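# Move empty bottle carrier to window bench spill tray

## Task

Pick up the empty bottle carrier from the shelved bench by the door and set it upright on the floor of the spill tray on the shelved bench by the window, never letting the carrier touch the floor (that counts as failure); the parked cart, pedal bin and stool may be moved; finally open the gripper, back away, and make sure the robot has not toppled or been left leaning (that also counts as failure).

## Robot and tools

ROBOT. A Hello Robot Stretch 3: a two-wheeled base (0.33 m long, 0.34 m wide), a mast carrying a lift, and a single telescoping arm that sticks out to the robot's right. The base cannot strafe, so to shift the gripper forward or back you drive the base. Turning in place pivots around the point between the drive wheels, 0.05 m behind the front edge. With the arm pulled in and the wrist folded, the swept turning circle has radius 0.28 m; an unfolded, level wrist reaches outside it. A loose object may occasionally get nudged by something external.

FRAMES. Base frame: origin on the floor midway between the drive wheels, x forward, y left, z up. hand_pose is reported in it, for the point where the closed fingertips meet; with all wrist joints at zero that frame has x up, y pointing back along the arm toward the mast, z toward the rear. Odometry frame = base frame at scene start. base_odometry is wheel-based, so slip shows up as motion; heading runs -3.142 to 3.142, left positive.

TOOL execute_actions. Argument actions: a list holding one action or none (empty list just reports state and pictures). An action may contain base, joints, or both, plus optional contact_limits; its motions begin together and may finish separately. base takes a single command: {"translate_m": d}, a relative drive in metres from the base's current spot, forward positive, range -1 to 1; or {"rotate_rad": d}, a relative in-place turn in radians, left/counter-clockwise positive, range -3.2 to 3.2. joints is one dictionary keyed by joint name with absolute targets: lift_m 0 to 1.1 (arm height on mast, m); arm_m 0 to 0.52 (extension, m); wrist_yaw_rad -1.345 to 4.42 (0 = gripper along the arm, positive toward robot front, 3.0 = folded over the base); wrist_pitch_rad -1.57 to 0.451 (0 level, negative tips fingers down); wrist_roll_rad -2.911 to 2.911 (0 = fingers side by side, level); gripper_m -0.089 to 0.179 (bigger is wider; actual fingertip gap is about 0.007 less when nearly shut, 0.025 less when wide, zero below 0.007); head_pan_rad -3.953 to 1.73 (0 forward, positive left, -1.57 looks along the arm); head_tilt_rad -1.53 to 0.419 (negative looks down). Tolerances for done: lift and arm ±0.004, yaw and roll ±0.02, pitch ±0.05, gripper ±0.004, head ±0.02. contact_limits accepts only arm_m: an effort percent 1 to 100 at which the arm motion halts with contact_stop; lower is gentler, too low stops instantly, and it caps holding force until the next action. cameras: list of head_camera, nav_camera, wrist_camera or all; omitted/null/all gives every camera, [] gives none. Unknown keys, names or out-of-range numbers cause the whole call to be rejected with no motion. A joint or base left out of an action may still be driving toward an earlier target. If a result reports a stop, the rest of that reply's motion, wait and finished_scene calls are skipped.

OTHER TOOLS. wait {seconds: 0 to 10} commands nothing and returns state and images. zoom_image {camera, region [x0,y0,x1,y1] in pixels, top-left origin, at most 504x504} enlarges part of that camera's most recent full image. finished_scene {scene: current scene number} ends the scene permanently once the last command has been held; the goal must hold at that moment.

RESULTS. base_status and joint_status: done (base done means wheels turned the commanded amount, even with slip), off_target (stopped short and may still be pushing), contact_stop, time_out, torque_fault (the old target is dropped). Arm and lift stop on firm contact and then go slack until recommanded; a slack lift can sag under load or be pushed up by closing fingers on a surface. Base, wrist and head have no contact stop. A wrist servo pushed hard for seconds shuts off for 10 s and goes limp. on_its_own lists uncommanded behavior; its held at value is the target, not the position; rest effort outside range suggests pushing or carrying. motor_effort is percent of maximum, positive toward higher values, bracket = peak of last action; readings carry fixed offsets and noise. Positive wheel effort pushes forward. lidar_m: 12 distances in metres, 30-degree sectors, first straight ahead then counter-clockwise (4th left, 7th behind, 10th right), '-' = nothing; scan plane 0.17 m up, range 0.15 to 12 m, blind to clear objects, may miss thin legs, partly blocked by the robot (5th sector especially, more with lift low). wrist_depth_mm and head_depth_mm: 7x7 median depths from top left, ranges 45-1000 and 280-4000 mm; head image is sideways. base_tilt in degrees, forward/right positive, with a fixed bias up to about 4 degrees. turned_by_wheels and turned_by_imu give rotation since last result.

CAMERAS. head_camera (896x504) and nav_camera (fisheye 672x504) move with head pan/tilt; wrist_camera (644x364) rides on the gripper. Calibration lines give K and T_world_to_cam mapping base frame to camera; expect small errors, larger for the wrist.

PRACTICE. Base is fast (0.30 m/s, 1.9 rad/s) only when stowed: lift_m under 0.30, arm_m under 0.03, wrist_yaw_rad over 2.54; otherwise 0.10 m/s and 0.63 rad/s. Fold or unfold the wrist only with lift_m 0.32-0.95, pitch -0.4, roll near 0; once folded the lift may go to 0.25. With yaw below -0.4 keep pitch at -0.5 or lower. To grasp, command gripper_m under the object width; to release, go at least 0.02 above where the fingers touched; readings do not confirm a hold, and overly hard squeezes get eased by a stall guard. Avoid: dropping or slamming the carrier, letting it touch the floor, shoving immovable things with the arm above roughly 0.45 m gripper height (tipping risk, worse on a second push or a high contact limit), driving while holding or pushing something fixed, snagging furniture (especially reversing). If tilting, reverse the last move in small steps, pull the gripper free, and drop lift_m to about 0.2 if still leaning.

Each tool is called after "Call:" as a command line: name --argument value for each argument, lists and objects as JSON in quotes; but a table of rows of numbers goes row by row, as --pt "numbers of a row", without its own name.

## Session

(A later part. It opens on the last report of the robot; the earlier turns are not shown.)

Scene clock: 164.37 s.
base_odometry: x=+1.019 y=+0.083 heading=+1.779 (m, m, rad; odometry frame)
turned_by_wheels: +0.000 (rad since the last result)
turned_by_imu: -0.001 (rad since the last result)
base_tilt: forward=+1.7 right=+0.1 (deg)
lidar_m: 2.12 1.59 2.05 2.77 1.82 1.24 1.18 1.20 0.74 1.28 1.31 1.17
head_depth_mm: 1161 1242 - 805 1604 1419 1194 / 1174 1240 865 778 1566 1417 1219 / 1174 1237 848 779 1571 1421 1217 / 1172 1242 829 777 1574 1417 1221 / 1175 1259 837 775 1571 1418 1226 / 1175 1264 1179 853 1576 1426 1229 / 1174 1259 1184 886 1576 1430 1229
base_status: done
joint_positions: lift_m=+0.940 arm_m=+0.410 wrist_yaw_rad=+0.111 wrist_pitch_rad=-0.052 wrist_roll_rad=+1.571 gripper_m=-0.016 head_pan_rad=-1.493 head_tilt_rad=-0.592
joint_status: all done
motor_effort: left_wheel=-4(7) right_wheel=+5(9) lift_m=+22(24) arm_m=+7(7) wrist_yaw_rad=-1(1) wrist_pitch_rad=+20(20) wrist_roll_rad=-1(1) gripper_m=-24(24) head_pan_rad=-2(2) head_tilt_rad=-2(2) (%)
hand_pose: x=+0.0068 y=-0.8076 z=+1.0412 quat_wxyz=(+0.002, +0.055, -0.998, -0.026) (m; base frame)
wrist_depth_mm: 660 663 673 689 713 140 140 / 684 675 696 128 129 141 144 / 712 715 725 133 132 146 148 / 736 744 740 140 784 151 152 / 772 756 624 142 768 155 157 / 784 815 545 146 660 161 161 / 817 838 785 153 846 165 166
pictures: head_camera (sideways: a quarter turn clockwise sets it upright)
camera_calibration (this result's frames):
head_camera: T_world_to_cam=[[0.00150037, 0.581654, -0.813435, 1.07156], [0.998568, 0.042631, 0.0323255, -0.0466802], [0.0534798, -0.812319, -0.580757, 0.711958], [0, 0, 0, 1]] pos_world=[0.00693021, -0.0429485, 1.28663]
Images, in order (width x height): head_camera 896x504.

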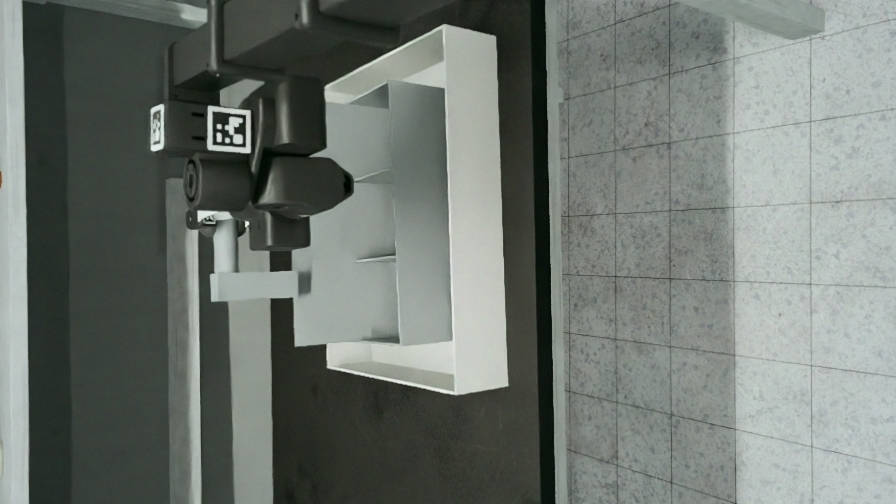

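Call:
execute_actions --actions '[{"joints":{"lift_m":0.926}}]' --cameras '[]'

Scene clock: 166.83 s.
base_odometry: x=+1.019 y=+0.083 heading=+1.779 (m, m, rad; odometry frame)
turned_by_wheels: +0.000 (rad since the last result)
turned_by_imu: +0.000 (rad since the last result)
base_tilt: forward=+1.8 right=+0.2 (deg)
lidar_m: 2.12 1.59 2.05 2.77 1.81 1.24 1.18 1.20 0.74 1.28 1.31 1.17
head_depth_mm: 1164 1246 - 792 1605 1423 1198 / 1173 1263 873 787 1562 1421 1218 / 1173 1243 - 783 1566 1421 1223 / 1175 1243 841 786 1566 1424 1221 / 1172 1261 841 780 1563 1422 1222 / 1174 1255 1179 852 1573 1425 1224 / 1174 1263 1182 887 1573 1424 1226
base_status: not commanded
joint_positions: lift_m=+0.926 arm_m=+0.410 wrist_yaw_rad=+0.111 wrist_pitch_rad=-0.032 wrist_roll_rad=+1.571 gripper_m=-0.016 head_pan_rad=-1.493 head_tilt_rad=-0.592
joint_status: all done
motor_effort: left_wheel=-4(3) right_wheel=+5(5) lift_m=+20(20) arm_m=+7(7) wrist_yaw_rad=-1(2) wrist_pitch_rad=+12(20) wrist_roll_rad=-1(1) gripper_m=-22(24) head_pan_rad=-2(2) head_tilt_rad=-2(3) (%)
hand_pose: x=+0.0069 y=-0.8083 z=+1.0324 quat_wxyz=(+0.001, +0.055, -0.998, -0.016) (m; base frame)
wrist_depth_mm: 670 673 676 695 697 140 141 / 694 690 704 128 129 141 145 / 720 715 734 132 132 147 148 / 748 756 717 140 778 152 152 / 776 780 623 142 775 156 158 / 807 813 544 145 657 161 163 / 836 727 766 160 810 166 168
pictures: none
No camera images: the call's "cameras" was empty. Leave "cameras" out to get every camera's image.

Call:
execute_actions --actions '[{"joints":{"gripper_m":0.07,"lift_m":0.922}}]' --cameras '["wrist_camera"]'

Call:
execute_actions --actions '[{"joints":{"arm_m":0.05}}]' --cameras '["head_camera"]'

Scene clock: 171.43 s.
base_odometry: x=+1.019 y=+0.083 heading=+1.779 (m, m, rad; odometry frame)
turned_by_wheels: +0.000 (rad since the last result)
turned_by_imu: -0.001 (rad since the last result)
base_tilt: forward=+1.8 right=+0.1 (deg)
lidar_m: 2.12 1.59 2.05 2.77 1.81 1.23 1.18 1.20 0.74 1.28 1.30 1.18
head_depth_mm: 1162 1254 - 791 1603 1430 1193 / 1171 1266 875 786 1563 1416 1217 / 1173 1238 - 783 1565 1418 1219 / 1176 1242 841 784 1568 1421 1221 / 1173 1261 841 780 1569 1424 1224 / 1181 1266 1175 854 1578 1425 1228 / 1173 1262 1183 885 1578 1430 1231
base_status: not commanded
joint_positions: lift_m=+0.922 arm_m=+0.410 wrist_yaw_rad=+0.111 wrist_pitch_rad=-0.019 wrist_roll_rad=+1.571 gripper_m=+0.070 head_pan_rad=-1.493 head_tilt_rad=-0.592
joint_status: all done
motor_effort: left_wheel=-3(3) right_wheel=+5(5) lift_m=+19(20) arm_m=+7(7) wrist_yaw_rad=-1(1) wrist_pitch_rad=+7(12) wrist_roll_rad=-1(1) gripper_m=+1(87) head_pan_rad=-2(2) head_tilt_rad=-2(3) (%)
hand_pose: x=+0.0070 y=-0.8087 z=+1.0318 quat_wxyz=(+0.001, +0.055, -0.998, -0.010) (m; base frame)
wrist_depth_mm: 680 670 649 697 684 139 138 / 700 691 670 126 127 139 142 / 719 728 675 131 131 145 146 / 763 761 685 140 780 149 150 / 783 785 790 146 764 154 155 / 808 830 841 152 - 158 159 / 844 855 740 156 736 164 164
pictures: wrist_camera
camera_calibration (this result's frames):
wrist_camera: T_world_to_cam=[[-0.048156, 0.0165633, -0.998702, 1.03998], [0.965386, 0.257375, -0.042281, 0.28114], [0.256341, -0.96617, -0.0283842, -0.59087], [0, 0, 0, 1]] pos_world=[-0.0698636, -0.660465, 1.03374]
Images, in order (width x height): wrist_camera 644x364.

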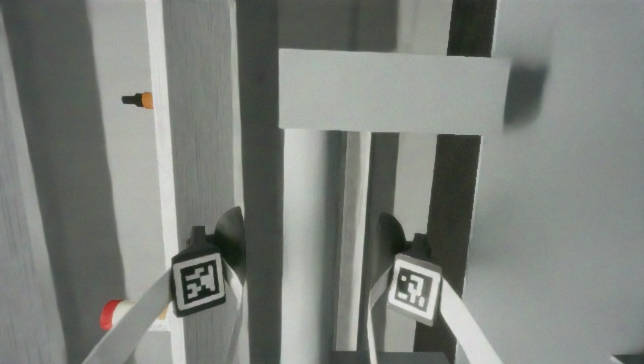

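Scene clock: 175.30 s.
base_odometry: x=+1.019 y=+0.083 heading=+1.779 (m, m, rad; odometry frame)
turned_by_wheels: +0.000 (rad since the last result)
turned_by_imu: +0.000 (rad since the last result)
base_tilt: forward=+1.7 right=+0.1 (deg)
lidar_m: 2.12 1.60 2.06 2.77 1.81 1.23 1.18 1.19 0.74 1.28 1.31 1.17
head_depth_mm: 1161 1278 1165 876 - - 1159 / 1176 1294 950 786 - - 1201 / 1175 1240 837 781 - - 1199 / 1176 1239 829 785 - 1392 1224 / 1174 1258 840 781 1568 1427 1224 / 1174 1260 1178 853 1570 1428 1225 / 1178 1264 1180 886 1575 1428 1227
base_status: not commanded
joint_positions: lift_m=+0.922 arm_m=+0.050 wrist_yaw_rad=+0.111 wrist_pitch_rad=-0.019 wrist_roll_rad=+1.571 gripper_m=+0.070 head_pan_rad=-1.493 head_tilt_rad=-0.592
joint_status: all done
motor_effort: left_wheel=-3(4) right_wheel=+5(5) lift_m=+19(19) arm_m=-5(4) wrist_yaw_rad=-1(1) wrist_pitch_rad=+7(7) wrist_roll_rad=-1(1) gripper_m=+1(1) head_pan_rad=-2(3) head_tilt_rad=-3(3) (%)
hand_pose: x=+0.0070 y=-0.4496 z=+1.0318 quat_wxyz=(+0.001, +0.055, -0.998, -0.010) (m; base frame)
wrist_depth_mm: 803 - - - 816 340 314 / 809 - - - 493 351 313 / 863 - - - 505 358 324 / 926 - - - 514 375 340 / 920 - - - 527 382 358 / - - - - - 397 383 / - - - - 838 401 -
pictures: head_camera (sideways: a quarter turn clockwise sets it upright)
camera_calibration (this result's frames):
head_camera: T_world_to_cam=[[0.00150192, 0.581654, -0.813435, 1.07156], [0.998568, 0.0426282, 0.0323254, -0.0466801], [0.0534775, -0.812318, -0.580757, 0.711959], [0, 0, 0, 1]] pos_world=[0.00693009, -0.0429485, 1.28663]
Images, in order (width x height): head_camera 896x504.

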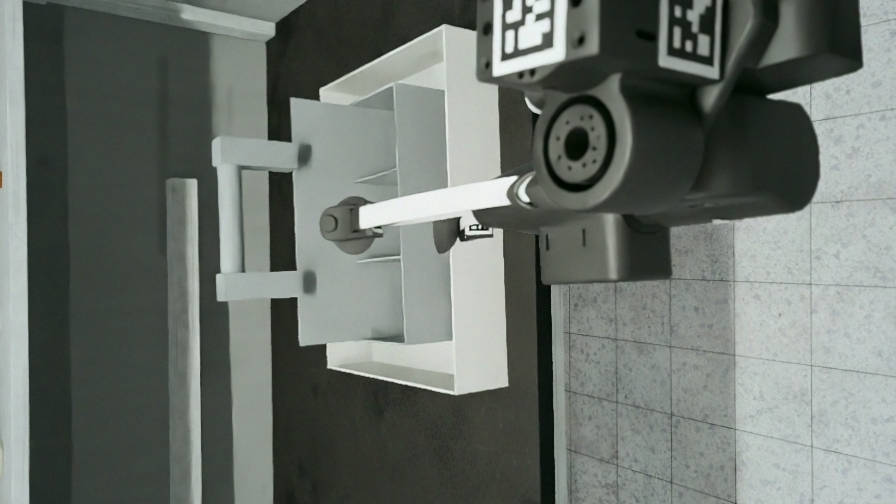

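Call:
finished_scene --scene 2

The scene is finished: the task was done.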